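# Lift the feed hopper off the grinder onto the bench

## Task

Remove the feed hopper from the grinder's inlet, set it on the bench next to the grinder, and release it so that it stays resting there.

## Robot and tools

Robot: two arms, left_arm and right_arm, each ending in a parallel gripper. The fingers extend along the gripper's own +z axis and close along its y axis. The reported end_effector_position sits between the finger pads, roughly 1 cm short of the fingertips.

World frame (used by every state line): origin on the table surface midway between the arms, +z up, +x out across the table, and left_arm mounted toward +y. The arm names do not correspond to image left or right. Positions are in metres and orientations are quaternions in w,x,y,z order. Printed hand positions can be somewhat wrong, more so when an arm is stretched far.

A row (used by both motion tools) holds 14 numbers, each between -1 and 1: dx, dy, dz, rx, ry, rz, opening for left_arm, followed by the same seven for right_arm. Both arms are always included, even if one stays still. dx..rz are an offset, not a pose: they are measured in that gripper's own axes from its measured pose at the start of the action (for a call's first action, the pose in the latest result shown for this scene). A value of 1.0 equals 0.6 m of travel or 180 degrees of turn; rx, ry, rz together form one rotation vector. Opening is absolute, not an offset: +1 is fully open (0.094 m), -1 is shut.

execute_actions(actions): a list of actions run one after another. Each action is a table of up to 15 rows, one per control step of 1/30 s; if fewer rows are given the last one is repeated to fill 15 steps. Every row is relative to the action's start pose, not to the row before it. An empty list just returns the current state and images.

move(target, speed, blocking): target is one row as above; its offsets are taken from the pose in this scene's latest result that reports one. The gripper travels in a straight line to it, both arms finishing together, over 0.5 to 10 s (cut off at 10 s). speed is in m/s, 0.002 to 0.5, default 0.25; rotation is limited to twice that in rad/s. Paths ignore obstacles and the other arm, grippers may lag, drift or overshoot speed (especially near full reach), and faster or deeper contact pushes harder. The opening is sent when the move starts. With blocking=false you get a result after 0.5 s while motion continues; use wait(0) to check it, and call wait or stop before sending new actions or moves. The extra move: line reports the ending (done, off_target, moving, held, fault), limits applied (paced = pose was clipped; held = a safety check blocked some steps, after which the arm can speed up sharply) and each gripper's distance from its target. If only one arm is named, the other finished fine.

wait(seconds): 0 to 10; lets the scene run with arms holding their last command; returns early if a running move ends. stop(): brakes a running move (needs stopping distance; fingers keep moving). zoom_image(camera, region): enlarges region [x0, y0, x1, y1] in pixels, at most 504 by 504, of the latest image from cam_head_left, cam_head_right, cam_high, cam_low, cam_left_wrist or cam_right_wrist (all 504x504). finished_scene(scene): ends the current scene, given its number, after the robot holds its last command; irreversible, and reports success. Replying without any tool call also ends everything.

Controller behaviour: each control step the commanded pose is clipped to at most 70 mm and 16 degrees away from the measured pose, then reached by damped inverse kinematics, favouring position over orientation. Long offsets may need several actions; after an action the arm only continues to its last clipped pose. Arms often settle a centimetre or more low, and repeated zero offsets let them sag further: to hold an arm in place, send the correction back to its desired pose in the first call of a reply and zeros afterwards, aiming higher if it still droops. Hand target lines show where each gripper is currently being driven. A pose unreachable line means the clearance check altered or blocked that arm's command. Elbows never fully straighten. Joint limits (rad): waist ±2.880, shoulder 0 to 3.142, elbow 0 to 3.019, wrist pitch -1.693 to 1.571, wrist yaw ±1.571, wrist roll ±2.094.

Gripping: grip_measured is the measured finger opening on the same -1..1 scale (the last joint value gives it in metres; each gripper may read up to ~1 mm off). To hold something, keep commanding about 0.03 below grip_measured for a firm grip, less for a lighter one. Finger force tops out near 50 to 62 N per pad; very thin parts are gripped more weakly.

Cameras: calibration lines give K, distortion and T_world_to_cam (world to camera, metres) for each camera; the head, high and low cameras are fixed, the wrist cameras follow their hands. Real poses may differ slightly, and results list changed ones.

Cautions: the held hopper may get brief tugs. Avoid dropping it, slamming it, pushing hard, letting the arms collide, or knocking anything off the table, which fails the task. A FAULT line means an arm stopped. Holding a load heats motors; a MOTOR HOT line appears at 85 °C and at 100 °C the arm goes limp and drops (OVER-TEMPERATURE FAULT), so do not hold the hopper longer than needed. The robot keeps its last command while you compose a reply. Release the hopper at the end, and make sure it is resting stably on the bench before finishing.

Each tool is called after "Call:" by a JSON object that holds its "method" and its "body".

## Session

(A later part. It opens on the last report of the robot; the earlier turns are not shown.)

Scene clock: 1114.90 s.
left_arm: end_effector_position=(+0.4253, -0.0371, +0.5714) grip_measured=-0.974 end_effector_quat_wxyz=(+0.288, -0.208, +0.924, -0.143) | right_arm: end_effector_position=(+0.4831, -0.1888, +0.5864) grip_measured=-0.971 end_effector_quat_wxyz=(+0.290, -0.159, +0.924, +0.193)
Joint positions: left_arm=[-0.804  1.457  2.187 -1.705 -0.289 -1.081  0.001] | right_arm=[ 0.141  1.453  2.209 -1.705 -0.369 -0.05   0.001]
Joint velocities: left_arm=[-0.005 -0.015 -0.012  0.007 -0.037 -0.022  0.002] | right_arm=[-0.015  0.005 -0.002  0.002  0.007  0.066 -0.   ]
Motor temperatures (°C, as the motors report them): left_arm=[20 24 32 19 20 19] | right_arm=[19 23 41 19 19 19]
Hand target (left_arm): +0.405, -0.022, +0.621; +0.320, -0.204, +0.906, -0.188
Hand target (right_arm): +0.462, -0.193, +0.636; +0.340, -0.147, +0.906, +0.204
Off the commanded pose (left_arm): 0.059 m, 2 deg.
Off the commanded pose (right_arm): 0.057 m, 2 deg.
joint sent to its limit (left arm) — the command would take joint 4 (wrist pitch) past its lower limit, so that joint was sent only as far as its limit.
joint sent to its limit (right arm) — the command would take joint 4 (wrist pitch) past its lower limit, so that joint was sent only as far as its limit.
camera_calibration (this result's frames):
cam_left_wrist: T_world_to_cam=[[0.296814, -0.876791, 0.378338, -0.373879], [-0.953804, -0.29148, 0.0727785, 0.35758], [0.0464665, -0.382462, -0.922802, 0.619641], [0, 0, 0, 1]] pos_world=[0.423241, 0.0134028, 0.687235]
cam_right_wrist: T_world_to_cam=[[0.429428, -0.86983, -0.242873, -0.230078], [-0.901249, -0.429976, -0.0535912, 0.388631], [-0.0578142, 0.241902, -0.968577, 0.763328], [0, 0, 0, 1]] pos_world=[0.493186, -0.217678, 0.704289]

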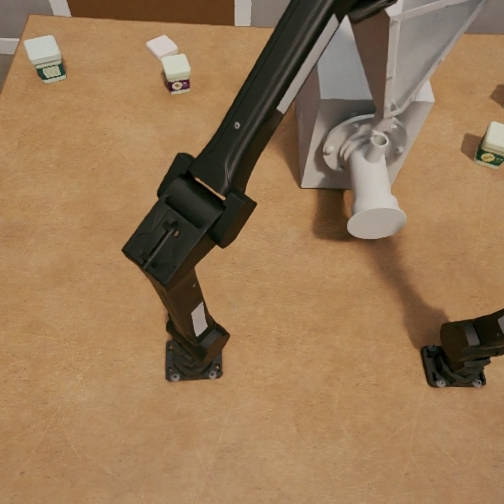

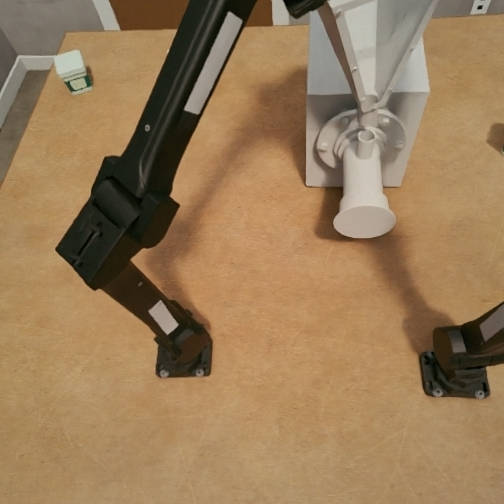

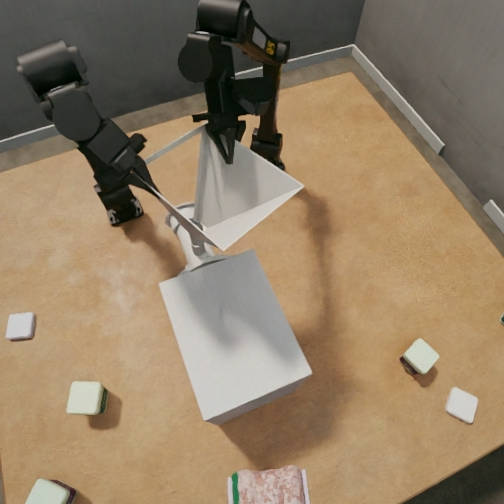

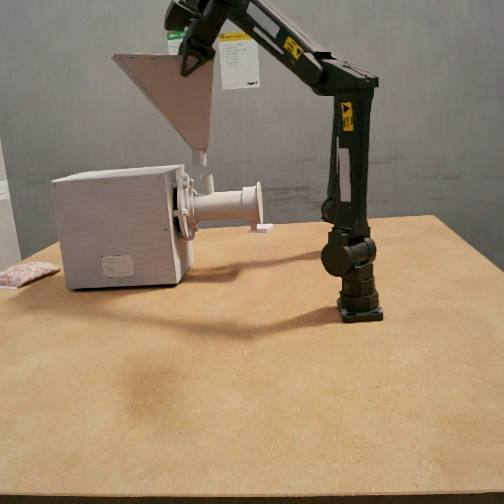

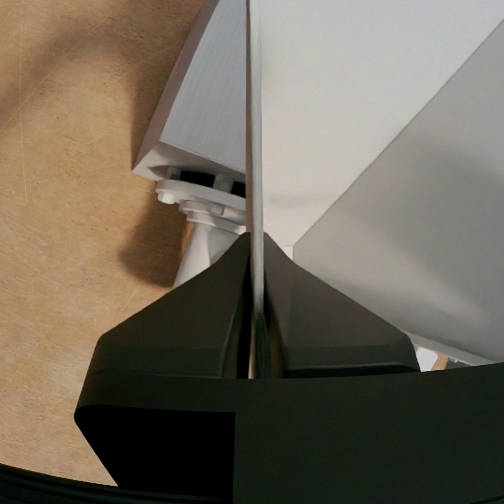

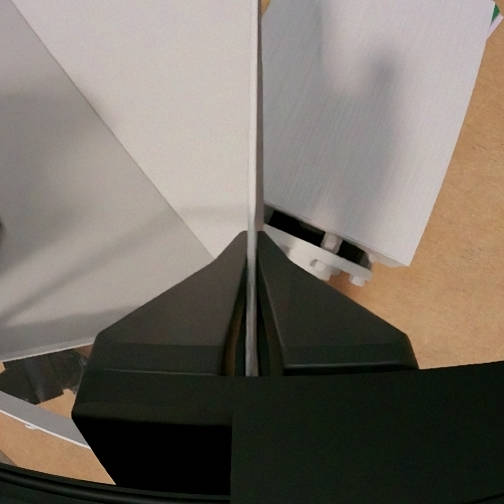

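Call:
{"method": "execute_actions", "body": {"actions": [[[-0.0255,0.0005,-0.0893,0,0,0,-1, -0.0205,0.0300,-0.0825,0,0,0,-1],[-0.0391,0.0260,-0.0935,0,0,0,-1, -0.0258,0.0555,-0.0694,0,0,0,-1],[-0.0527,0.0514,-0.0977,0,0,0,-1, -0.0311,0.0810,-0.0563,0,0,0,-1]]]}}

Scene clock: 1207.77 s.
left_arm: end_effector_position=(+0.4222, -0.0060, +0.5801) grip_measured=-0.974 end_effector_quat_wxyz=(+0.290, -0.198, +0.925, -0.144) | right_arm: end_effector_position=(+0.4766, -0.1578, +0.5949) grip_measured=-0.971 end_effector_quat_wxyz=(+0.292, -0.155, +0.925, +0.187)
Joint positions: left_arm=[-0.741  1.407  2.159 -1.705 -0.249 -1.006  0.001] | right_arm=[ 0.234  1.467  2.252 -1.705 -0.3    0.036  0.001]
Joint velocities: left_arm=[-0.005  0.024 -0.002 -0.012 -0.022 -0.022  0.001] | right_arm=[-0.005 -0.005  0.002  0.007  0.007  0.007  0.   ]
Motor temperatures (°C, as the motors report them): left_arm=[20 24 34 19 20 19] | right_arm=[19 23 44 19 20 19]
Hand target (left_arm): +0.403, +0.013, +0.618; +0.320, -0.200, +0.910, -0.174
Hand target (right_arm): +0.460, -0.158, +0.633; +0.330, -0.153, +0.910, +0.201
Off the commanded pose (left_arm): 0.048 m, 1 deg.
Off the commanded pose (right_arm): 0.044 m, 1 deg.
joint sent to its limit (left arm) — the command would take joint 4 (wrist pitch) past its lower limit, so that joint was sent only as far as its limit.
joint sent to its limit (right arm) — the command would take joint 4 (wrist pitch) past its lower limit, so that joint was sent only as far as its limit.
camera_calibration (this result's frames):
cam_left_wrist: T_world_to_cam=[[0.277331, -0.883989, 0.376366, -0.339591], [-0.959669, -0.273659, 0.064389, 0.370478], [0.0460771, -0.379044, -0.924231, 0.640719], [0, 0, 0, 1]] pos_world=[0.420192, 0.0440504, 0.696128]
cam_right_wrist: T_world_to_cam=[[0.41861, -0.87714, -0.235354, -0.198686], [-0.906665, -0.418533, -0.0528045, 0.400434], [-0.0521863, 0.235491, -0.970474, 0.761116], [0, 0, 0, 1]] pos_world=[0.485951, -0.185917, 0.713027]

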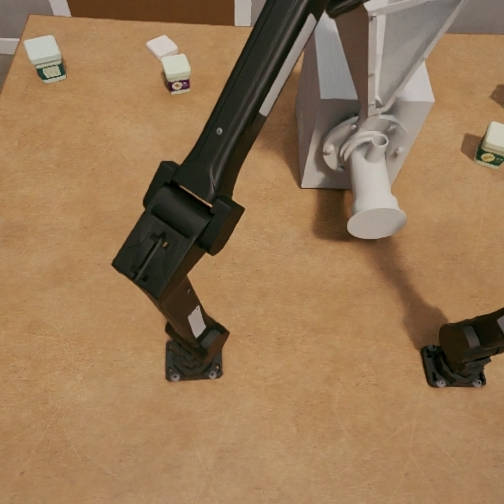

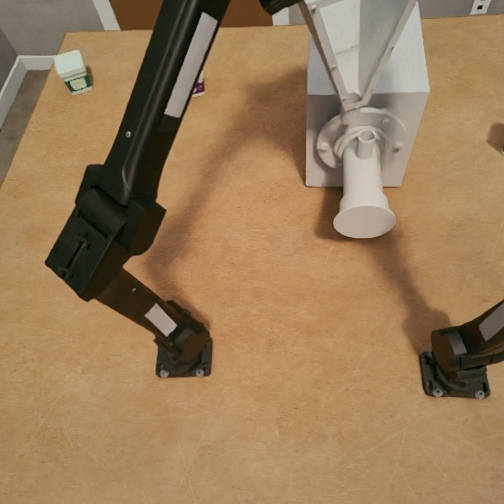

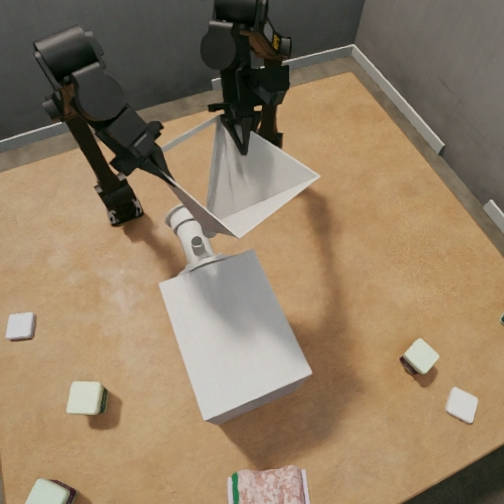

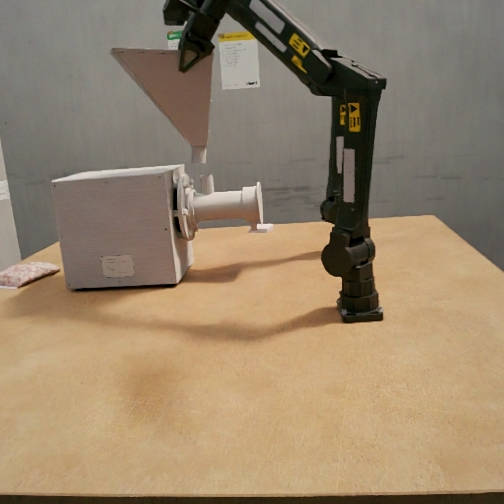

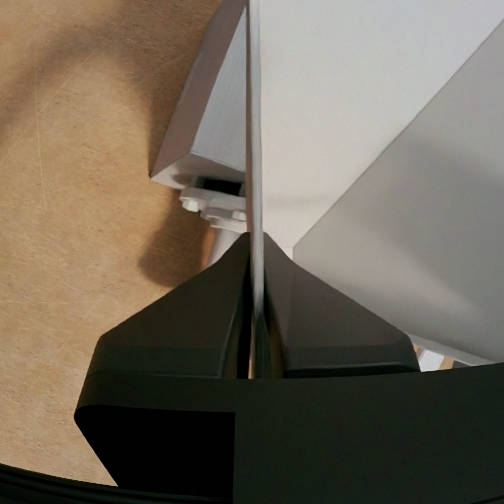

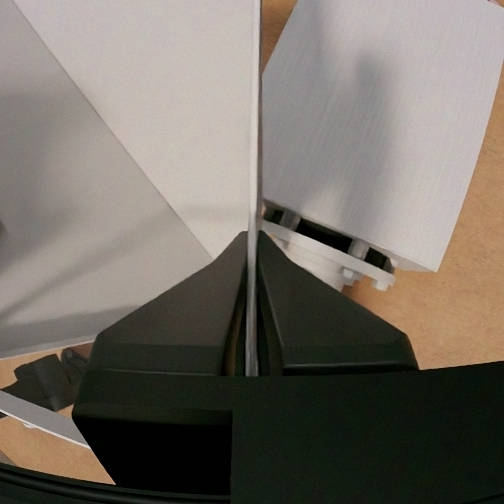

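Call:
{"method": "execute_actions", "body": {"actions": [[[-0.0315,0.0541,-0.0871,0,0,0,-1, -0.0172,0.0704,-0.0461,0,0,0,-1]],[[-0.0315,0.0541,-0.0871,0,0,0,-1, -0.0172,0.0704,-0.0461,0,0,0,-1]],[[-0.0315,0.0541,-0.0871,0,0,0,-1, -0.0172,0.0704,-0.0461,0,0,0,-1]],[[-0.0315,0.0541,-0.0871,0,0,0,-1, -0.0172,0.0704,-0.0461,0,0,0,-1]]]}}

Scene clock: 1243.43 s.
left_arm: end_effector_position=(+0.3966, +0.1143, +0.5796) grip_measured=-0.974 end_effector_quat_wxyz=(+0.280, -0.191, +0.929, -0.147) | right_arm: end_effector_position=(+0.4461, -0.0358, +0.5970) grip_measured=-0.972 end_effector_quat_wxyz=(+0.287, -0.141, +0.932, +0.171)
Joint positions: left_arm=[-0.428  1.21   1.986 -1.705 -0.042 -0.741  0.001] | right_arm=[ 0.579  1.551  2.365 -1.704 -0.048  0.328  0.001]
Joint velocities: left_arm=[ 0.005  0.015 -0.002 -0.007 -0.066 -0.022 -0.002] | right_arm=[-0.015 -0.015 -0.007 -0.002 -0.007 -0.037  0.   ]
Motor temperatures (°C, as the motors report them): left_arm=[20 24 32 19 20 19] | right_arm=[19 23 42 19 20 19]
Hand target (left_arm): +0.376, +0.126, +0.614; +0.318, -0.191, +0.914, -0.166
Hand target (right_arm): +0.431, -0.041, +0.631; +0.318, -0.141, +0.918, +0.190
Off the commanded pose (left_arm): 0.044 m, 1 deg.
Off the commanded pose (right_arm): 0.039 m, 1 deg.
joint sent to its limit (left arm) — the command would take joint 4 (wrist pitch) past its lower limit, so that joint was sent only as far as its limit.
joint sent to its limit (right arm) — the command would take joint 4 (wrist pitch) past its lower limit, so that joint was sent only as far as its limit.
camera_calibration (this result's frames):
cam_left_wrist: T_world_to_cam=[[0.266022, -0.888468, 0.373973, -0.219585], [-0.963736, -0.253626, 0.0829915, 0.367446], [0.021114, -0.382489, -0.923719, 0.697019], [0, 0, 0, 1]] pos_world=[0.397819, 0.164702, 0.695474]
cam_right_wrist: T_world_to_cam=[[0.383713, -0.897561, -0.217137, -0.0744263], [-0.921751, -0.386533, -0.0310891, 0.418945], [-0.056026, 0.212075, -0.975646, 0.736763], [0, 0, 0, 1]] pos_world=[0.455999, -0.0611154, 0.715684]

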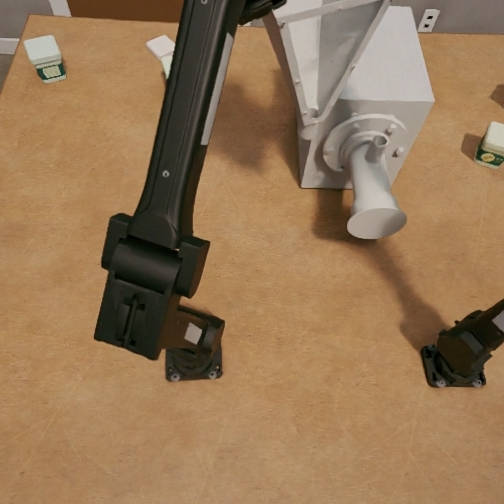

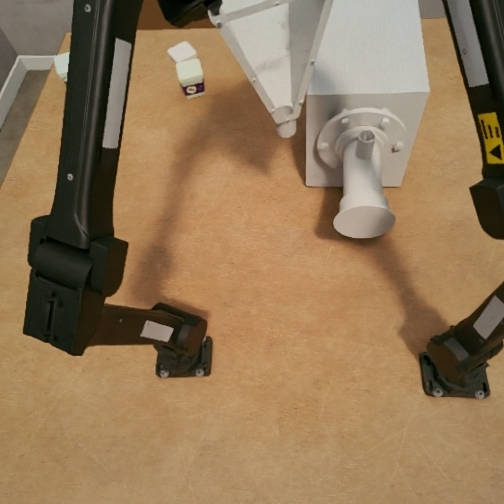

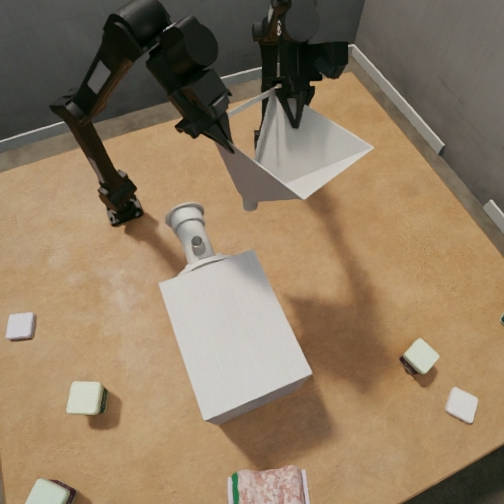

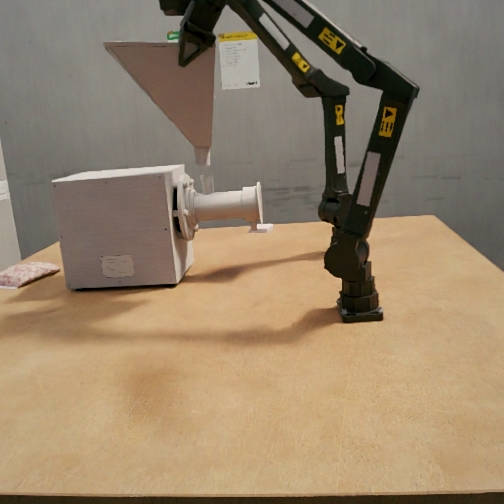

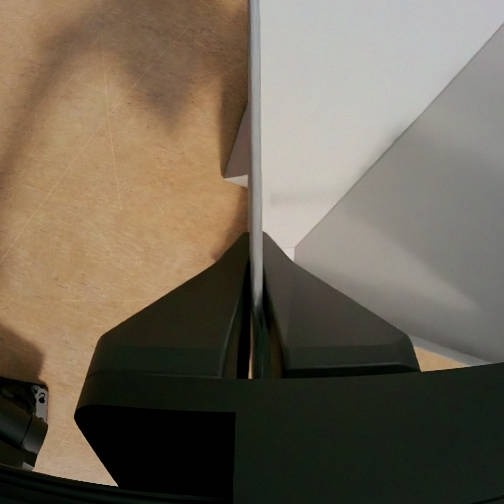

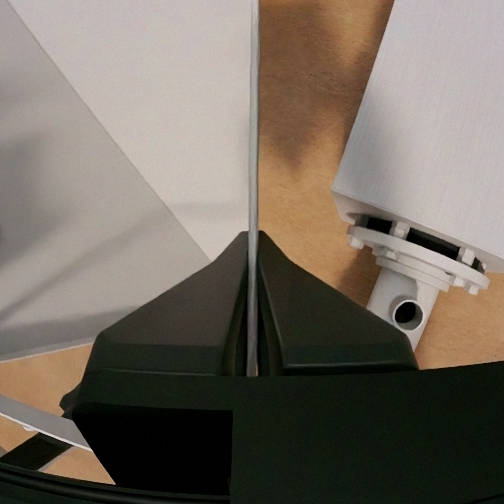

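Call:
{"method": "execute_actions", "body": {"actions": [[[0.0,0.0643,-0.0389,0,0,0,-1, 0.0129,0.0434,-0.005,0,0,0,-1]],[[0.0,0.0643,-0.0389,0,0,0,-1, 0.0129,0.0434,-0.005,0,0,0,-1]],[[0.0,0.0643,-0.0389,0,0,0,-1, 0.0129,0.0434,-0.005,0,0,0,-1]],[[0.0,0.0643,-0.0389,0,0,0,-1, 0.0129,0.0434,-0.005,0,0,0,-1]]]}}

Scene clock: 1261.80 s.
left_arm: end_effector_position=(+0.3521, +0.2401, +0.4786) grip_measured=-0.974 end_effector_quat_wxyz=(+0.200, -0.241, +0.938, -0.146) | right_arm: end_effector_position=(+0.4102, +0.0985, +0.5052) grip_measured=-0.972 end_effector_quat_wxyz=(+0.207, -0.159, +0.956, +0.137)
Joint positions: left_arm=[ 0.076  1.017  1.593 -1.705  0.245 -0.406  0.001] | right_arm=[ 0.846  1.696  2.321 -1.698  0.061  0.531  0.001]
Joint velocities: left_arm=[-0.005 -0.005 -0.007 -0.017 -0.051  0.007 -0.   ] | right_arm=[ 0.005  0.015 -0.002 -0.027 -0.081  0.037 -0.   ]
Motor temperatures (°C, as the motors report them): left_arm=[20 24 32 19 19 19] | right_arm=[19 23 42 19 20 19]
Hand target (left_arm): +0.341, +0.242, +0.508; +0.241, -0.231, +0.932, -0.145
Hand target (right_arm): +0.405, +0.084, +0.531; +0.228, -0.152, +0.950, +0.146
Off the commanded pose (left_arm): 0.033 m, 2 deg.
Off the commanded pose (right_arm): 0.031 m, 2 deg.
joint sent to its limit (left arm) — the command would take joint 4 (wrist pitch) past its lower limit, so that joint was sent only as far as its limit.
joint sent to its limit (right arm) — the command would take joint 4 (wrist pitch) past its lower limit, so that joint was sent only as far as its limit.
camera_calibration (this result's frames):
cam_left_wrist: T_world_to_cam=[[0.38826, -0.845661, 0.366213, -0.10784], [-0.915603, -0.308917, 0.257374, 0.277662], [-0.104521, -0.435234, -0.89423, 0.695566], [0, 0, 0, 1]] pos_world=[0.3688, 0.297312, 0.590025]
cam_right_wrist: T_world_to_cam=[[0.387277, -0.904366, -0.179271, 0.0199774], [-0.898562, -0.413774, 0.146208, 0.338431], [-0.206404, 0.104463, -0.972875, 0.687571], [0, 0, 0, 1]] pos_world=[0.438281, 0.0862748, 0.62302]

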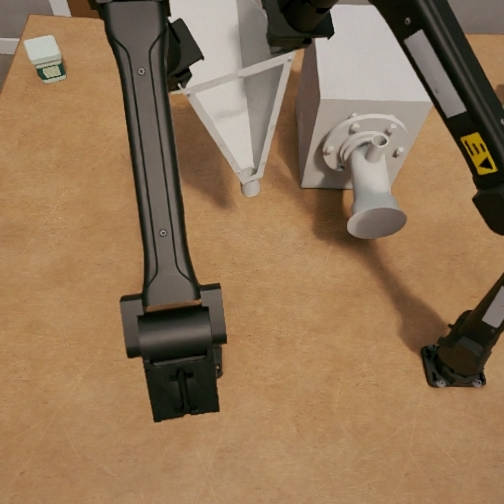

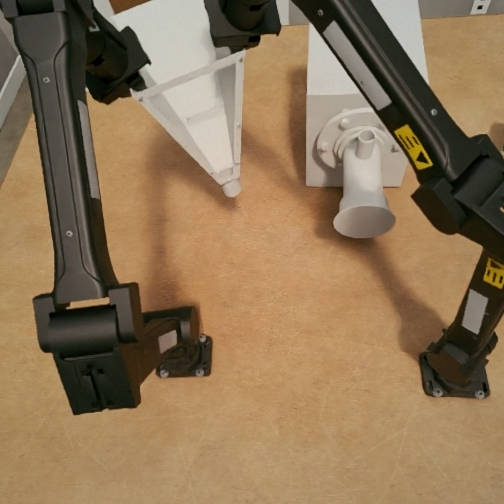

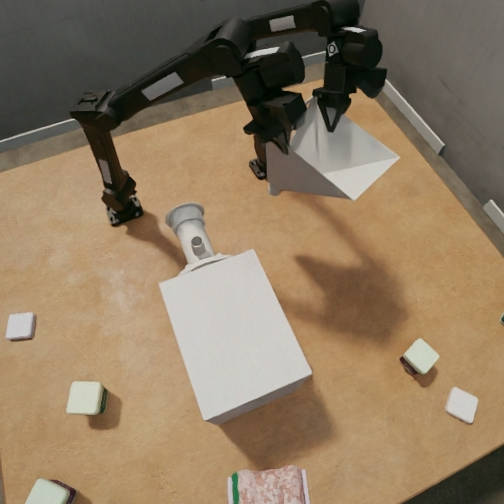

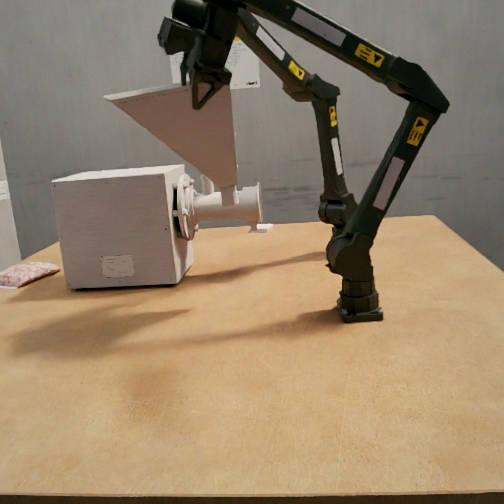

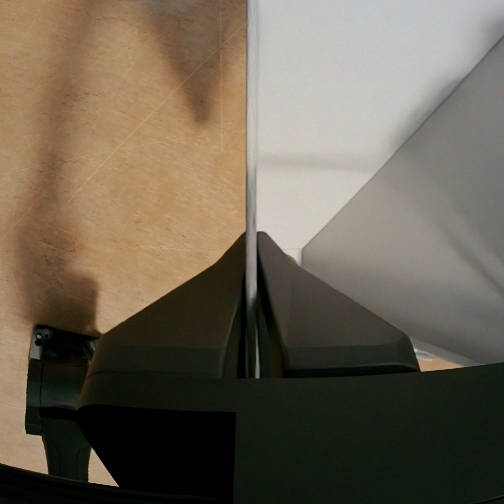

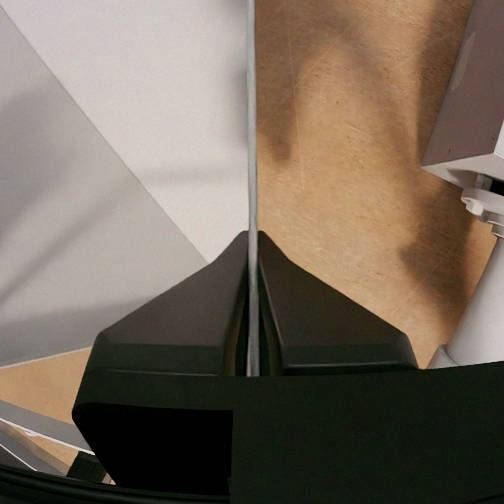

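Call:
{"method": "execute_actions", "body": {"actions": [[[0.0119,0.0135,0.0110,0,0,0,-1, 0.0196,-0.0248,0.0227,0,0,0,-1]],[[0.0119,0.0135,0.0110,0,0,0,-1, 0.0196,-0.0248,0.0227,0,0,0,-1]],[[0.0119,0.0135,0.0110,0,0,0,-1, 0.0196,-0.0248,0.0227,0,0,0,-1]],[[0.0119,0.0135,0.0110,0,0,0,-1, 0.0196,-0.0248,0.0227,0,0,0,-1]]]}}

Scene clock: 1287.83 s.
left_arm: end_effector_position=(+0.3171, +0.2299, +0.3187) grip_measured=-0.974 end_effector_quat_wxyz=(+0.021, -0.252, +0.957, -0.141) | right_arm: end_effector_position=(+0.3790, +0.0880, +0.3388) grip_measured=-0.971 end_effector_quat_wxyz=(+0.088, -0.138, +0.978, +0.126)
Joint positions: left_arm=[ 0.078  1.002  1.189 -1.686  0.277 -0.37   0.001] | right_arm=[ 0.836  1.562  1.729 -1.437 -0.071  0.597  0.001]
Joint velocities: left_arm=[-0.005 -0.005  0.007  0.007 -0.051 -0.022  0.   ] | right_arm=[-0.005  0.015  0.012 -0.002 -0.022  0.007  0.   ]
Motor temperatures (°C, as the motors report them): left_arm=[20 23 33 19 19 19] | right_arm=[19 24 40 19 20 19]
Hand target (left_arm): +0.320, +0.235, +0.345; +0.060, -0.251, +0.956, -0.140
Hand target (right_arm): +0.386, +0.079, +0.358; +0.116, -0.142, +0.975, +0.125
Off the commanded pose (left_arm): 0.028 m, 5 deg.
Off the commanded pose (right_arm): 0.022 m, 3 deg.
camera_calibration (this result's frames):
cam_left_wrist: T_world_to_cam=[[0.468689, -0.838068, 0.279235, -0.0438881], [-0.778086, -0.242004, 0.579669, 0.121943], [-0.418226, -0.488954, -0.765514, 0.615345], [0, 0, 0, 1]] pos_world=[0.372805, 0.293604, 0.412623]
cam_right_wrist: T_world_to_cam=[[0.322256, -0.922186, -0.213833, 0.0306709], [-0.842985, -0.382326, 0.378423, 0.227863], [-0.43073, 0.058309, -0.900595, 0.585006], [0, 0, 0, 1]] pos_world=[0.434181, 0.0812911, 0.447184]

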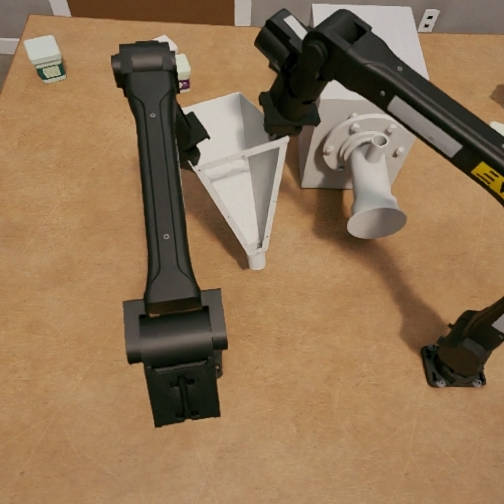

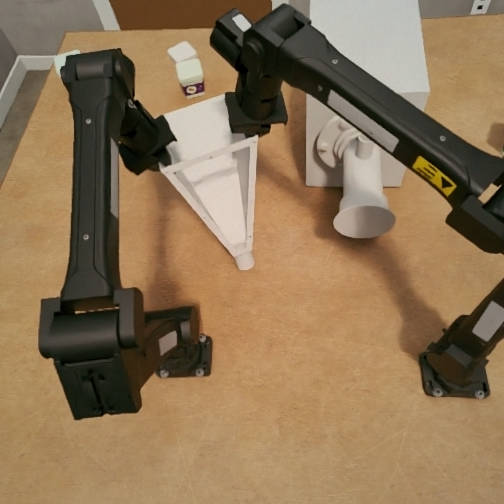

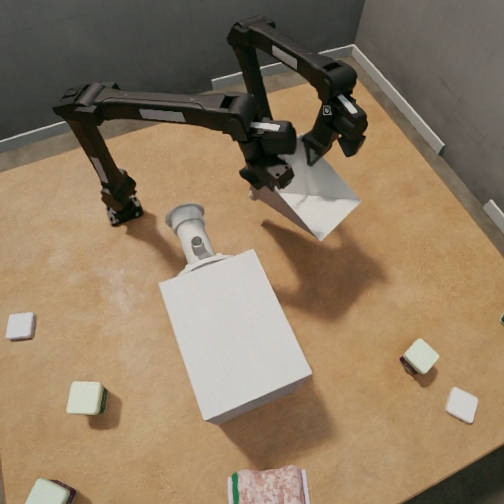

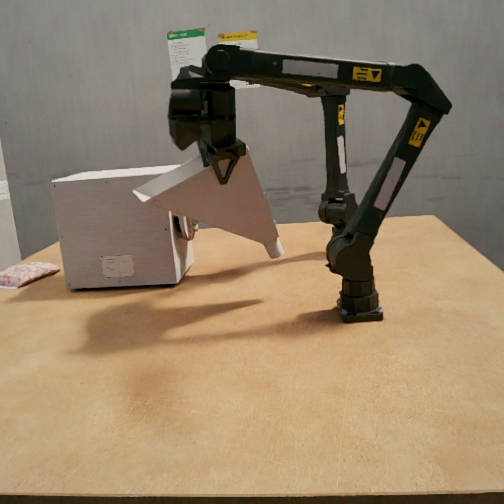

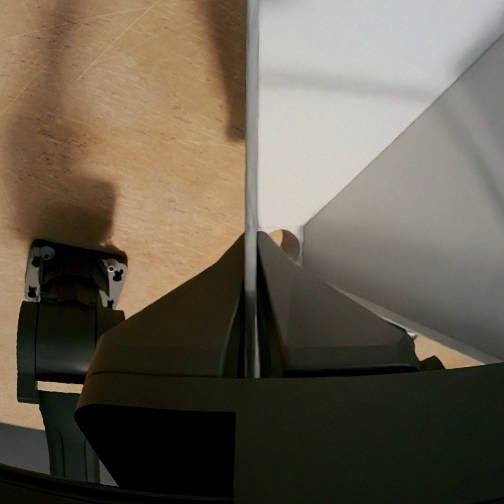

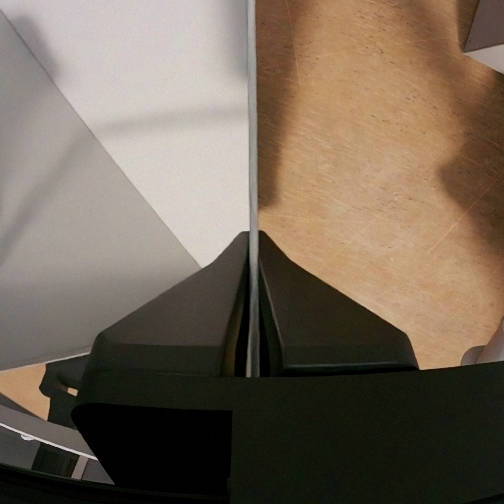

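Call:
{"method": "execute_actions", "body": {"actions": [[[-0.0594,0.0041,0.0160,0,0,0,-1, -0.0491,-0.0202,0.0427,0,0,0,-1]],[[-0.0594,0.0041,0.0160,0,0,0,-1, -0.0491,-0.0202,0.0427,0,0,0,-1]]]}}

Scene clock: 1320.83 s.
left_arm: end_effector_position=(+0.3718, +0.2476, +0.2347) grip_measured=-0.974 end_effector_quat_wxyz=(-0.062, -0.248, +0.957, -0.138) | right_arm: end_effector_position=(+0.4315, +0.1064, +0.2499) grip_measured=-0.971 end_effector_quat_wxyz=(+0.033, -0.121, +0.985, +0.121)
Joint positions: left_arm=[ 0.11   1.255  1.152 -1.576  0.285 -0.305  0.001] | right_arm=[ 0.766  1.738  1.728 -1.355 -0.147  0.568  0.001]
Joint velocities: left_arm=[-0.005 -0.044  0.007  0.012 -0.022 -0.007 -0.001] | right_arm=[-0.015 -0.005  0.022 -0.007 -0.051  0.007  0.   ]
Motor temperatures (°C, as the motors report them): left_arm=[20 23 33 19 19 19] | right_arm=[19 24 40 19 21 19]
Hand target (left_arm): +0.375, +0.255, +0.265; -0.021, -0.251, +0.958, -0.139
Hand target (right_arm): +0.440, +0.100, +0.273; +0.061, -0.129, +0.982, +0.124
Off the commanded pose (left_arm): 0.031 m, 5 deg.
Off the commanded pose (right_arm): 0.026 m, 3 deg.
camera_calibration (this result's frames):
cam_left_wrist: T_world_to_cam=[[0.484396, -0.843, 0.233904, -0.0251095], [-0.682362, -0.196744, 0.704041, 0.141494], [-0.547487, -0.500642, -0.670534, 0.611163], [0, 0, 0, 1]] pos_world=[0.443317, 0.312645, 0.316062]
cam_right_wrist: T_world_to_cam=[[0.275902, -0.934557, -0.22468, 0.0357379], [-0.804274, -0.352464, 0.478447, 0.267936], [-0.526328, 0.0486996, -0.848886, 0.555819], [0, 0, 0, 1]] pos_world=[0.498177, 0.100769, 0.351663]

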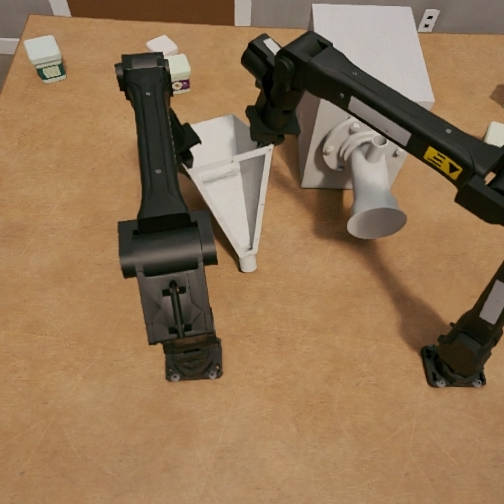

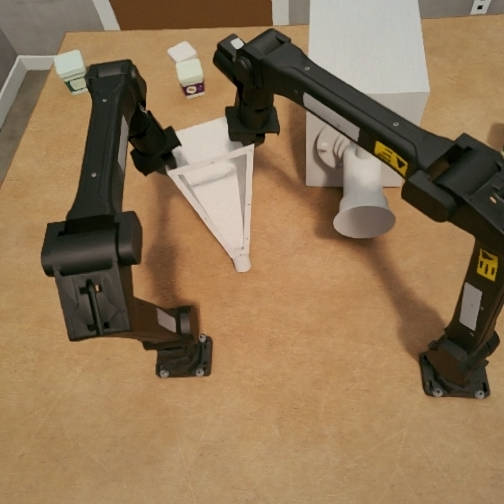

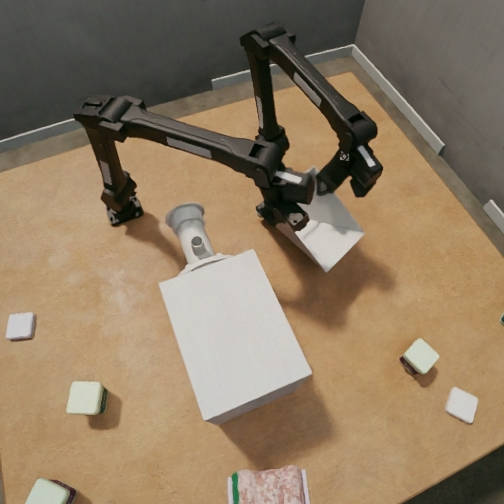

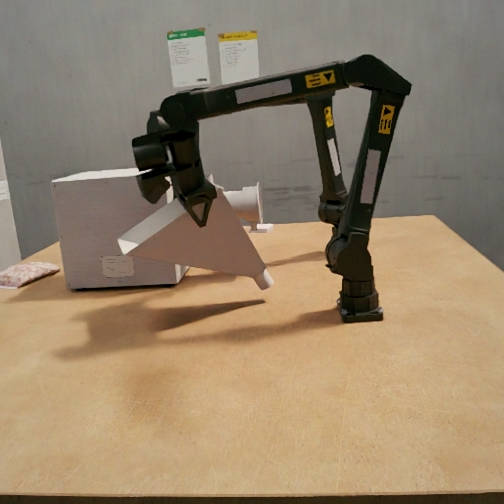

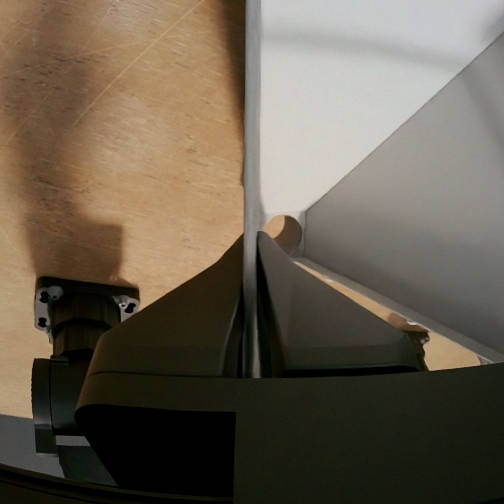

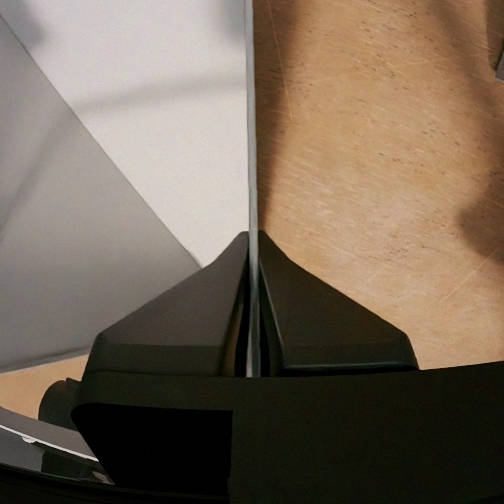

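Call:
{"method": "execute_actions", "body": {"actions": [[[-0.0257,0.0006,-0.0262,0,0,0,-1, -0.0319,-0.0077,-0.0073,0,0,0,-1]],[[-0.0257,0.0006,-0.0262,0,0,0,-1, -0.0319,-0.0077,-0.0073,0,0,0,-1]]]}}

Scene clock: 1354.87 s.
left_arm: end_effector_position=(+0.3798, +0.2509, +0.1933) grip_measured=-0.974 end_effector_quat_wxyz=(-0.137, -0.241, +0.951, -0.137) | right_arm: end_effector_position=(+0.4374, +0.1087, +0.2053) grip_measured=-0.970 end_effector_quat_wxyz=(-0.023, -0.107, +0.988, +0.113)
Joint positions: left_arm=[ 0.117  1.397  1.155 -1.596  0.288 -0.263  0.001] | right_arm=[ 0.744  1.824  1.735 -1.376 -0.207  0.571  0.001]
Joint velocities: left_arm=[-0.024 -0.005 -0.007 -0.002 -0.066  0.051  0.   ] | right_arm=[-0.005 -0.005 -0.002 -0.017 -0.007 -0.022 -0.001]
Motor temperatures (°C, as the motors report them): left_arm=[20 24 33 19 19 19] | right_arm=[19 25 41 19 21 19]
Hand target (left_arm): +0.389, +0.260, +0.224; -0.100, -0.244, +0.955, -0.137
Hand target (right_arm): +0.453, +0.105, +0.231; +0.005, -0.114, +0.987, +0.117
Off the commanded pose (left_arm): 0.035 m, 4 deg.
Off the commanded pose (right_arm): 0.031 m, 3 deg.
camera_calibration (this result's frames):
cam_left_wrist: T_world_to_cam=[[0.487879, -0.850417, 0.196888, -0.00881549], [-0.580446, -0.147594, 0.800811, 0.107041], [-0.651964, -0.504982, -0.565629, 0.609938], [0, 0, 0, 1]] pos_world=[0.46409, 0.316309, 0.261015]
cam_right_wrist: T_world_to_cam=[[0.23587, -0.94491, -0.226961, 0.0453405], [-0.749729, -0.325533, 0.576137, 0.248012], [-0.618281, 0.0342656, -0.78521, 0.549632], [0, 0, 0, 1]] pos_world=[0.515074, 0.104745, 0.298978]

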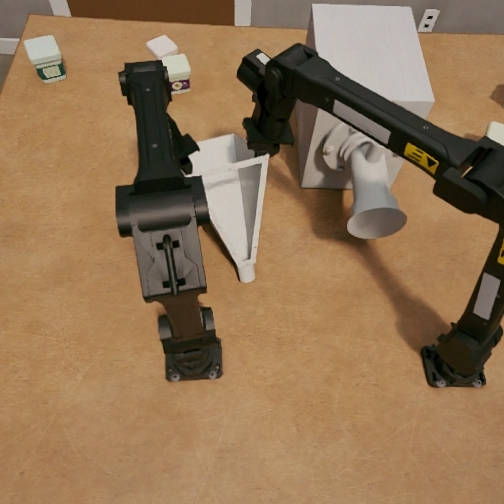

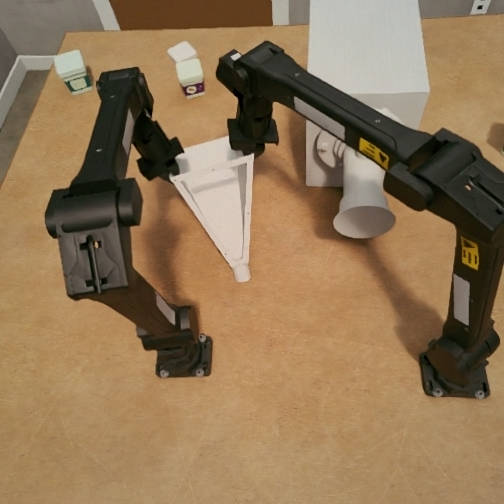

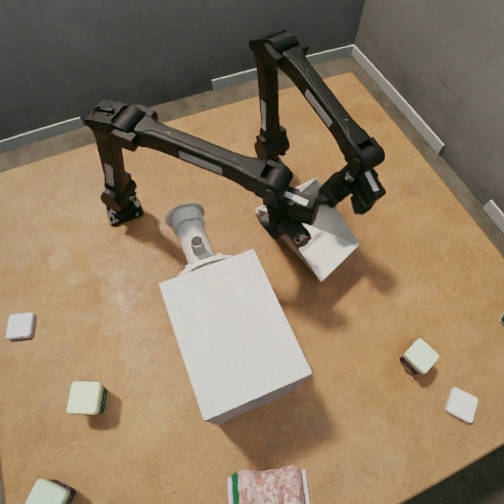

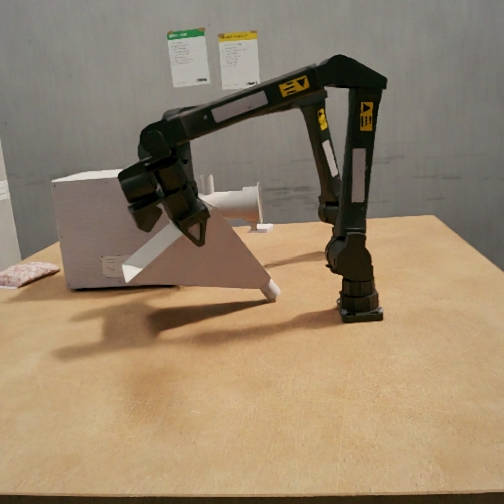

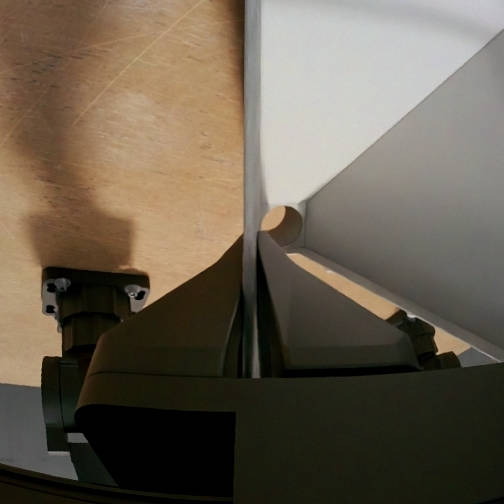

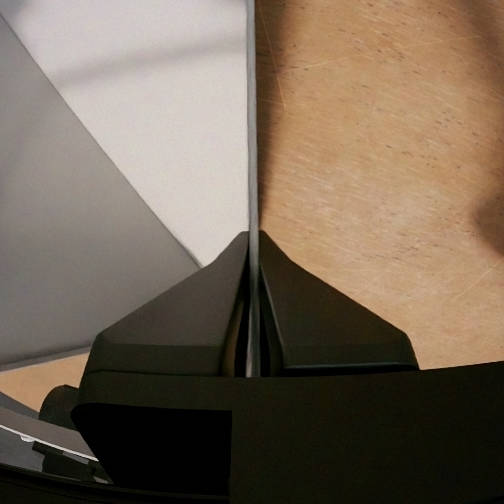

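Call:
{"method": "zoom_image", "body": {"camera": "cam_low", "region": [80, 180, 320, 340]}}

Region (80, 180, 320, 340) of cam_low's 504x504 image, scaled by 2.100, with more detail than that image has.

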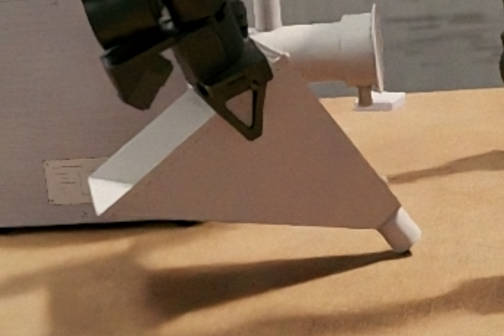

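Call:
{"method": "execute_actions", "body": {"actions": [[[-0.0329,-0.0015,-0.0329,0,0,0,-1, -0.0458,-0.0058,-0.0126,0,0,0,-1]],[[-0.0329,-0.0015,-0.0329,0,0,0,-1, -0.0458,-0.0058,-0.0126,0,0,0,-1]]]}}

Scene clock: 1373.30 s.
left_arm: end_effector_position=(+0.3925, +0.2545, +0.1605) grip_measured=-0.974 end_effector_quat_wxyz=(-0.206, -0.246, +0.937, -0.141) | right_arm: end_effector_position=(+0.4520, +0.1127, +0.1696) grip_measured=-0.970 end_effector_quat_wxyz=(-0.085, -0.087, +0.987, +0.106)
Joint positions: left_arm=[ 0.125  1.548  1.195 -1.631  0.299 -0.248  0.001] | right_arm=[ 0.714  1.943  1.813 -1.445 -0.273  0.568  0.001]
Joint velocities: left_arm=[-0.005  0.015  0.002 -0.017  0.007  0.066  0.001] | right_arm=[-0.005 -0.024 -0.012 -0.002  0.037 -0.022  0.   ]
Motor temperatures (°C, as the motors report them): left_arm=[20 24 34 19 19 19] | right_arm=[19 25 42 19 21 19]
Hand target (left_arm): +0.406, +0.266, +0.185; -0.174, -0.244, +0.944, -0.138
Hand target (right_arm): +0.472, +0.111, +0.191; -0.054, -0.097, +0.988, +0.109
Off the commanded pose (left_arm): 0.031 m, 4 deg.
Off the commanded pose (right_arm): 0.029 m, 4 deg.
camera_calibration (this result's frames):
cam_left_wrist: T_world_to_cam=[[0.511084, -0.843486, 0.165297, -0.0113025], [-0.466421, -0.110627, 0.877618, 0.0747111], [-0.721972, -0.525635, -0.44996, 0.615626], [0, 0, 0, 1]] pos_world=[0.485088, 0.322326, 0.213307]
cam_right_wrist: T_world_to_cam=[[0.184961, -0.956158, -0.227048, 0.0618985], [-0.679282, -0.291346, 0.673567, 0.228601], [-0.710186, 0.029646, -0.703389, 0.558669], [0, 0, 0, 1]] pos_world=[0.540595, 0.109225, 0.253038]

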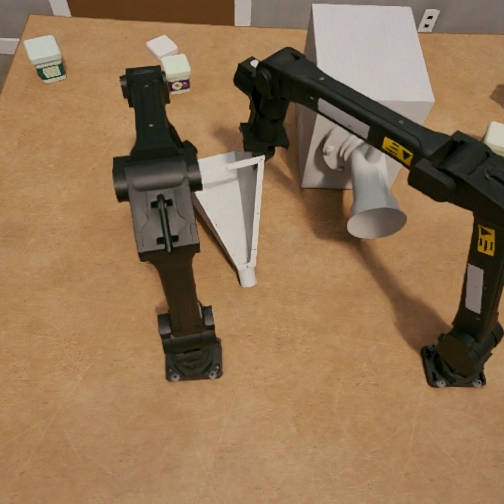

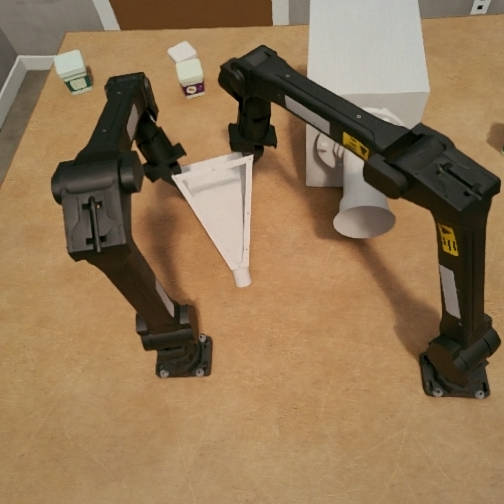

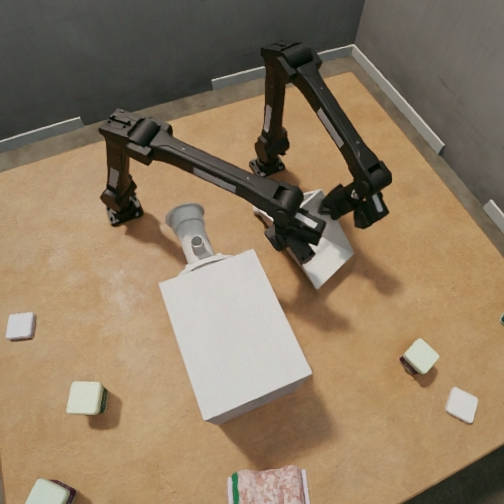

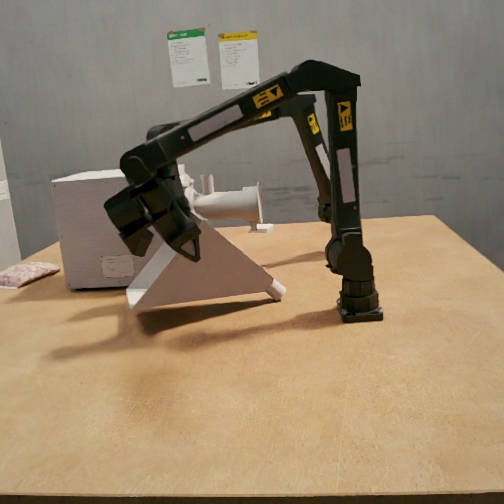

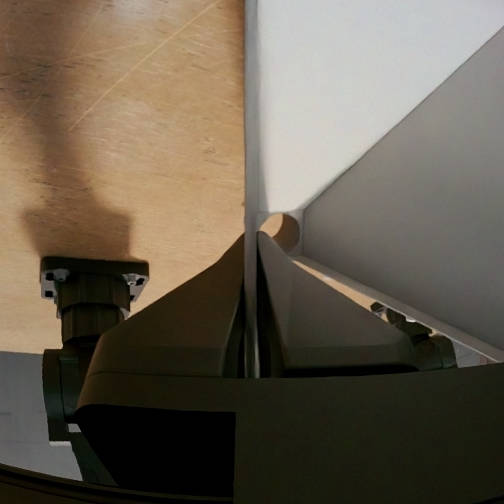

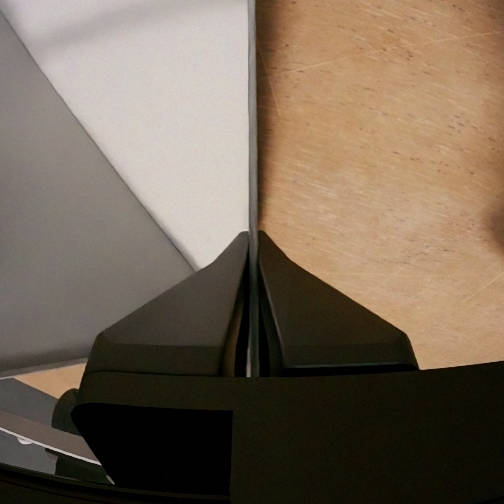

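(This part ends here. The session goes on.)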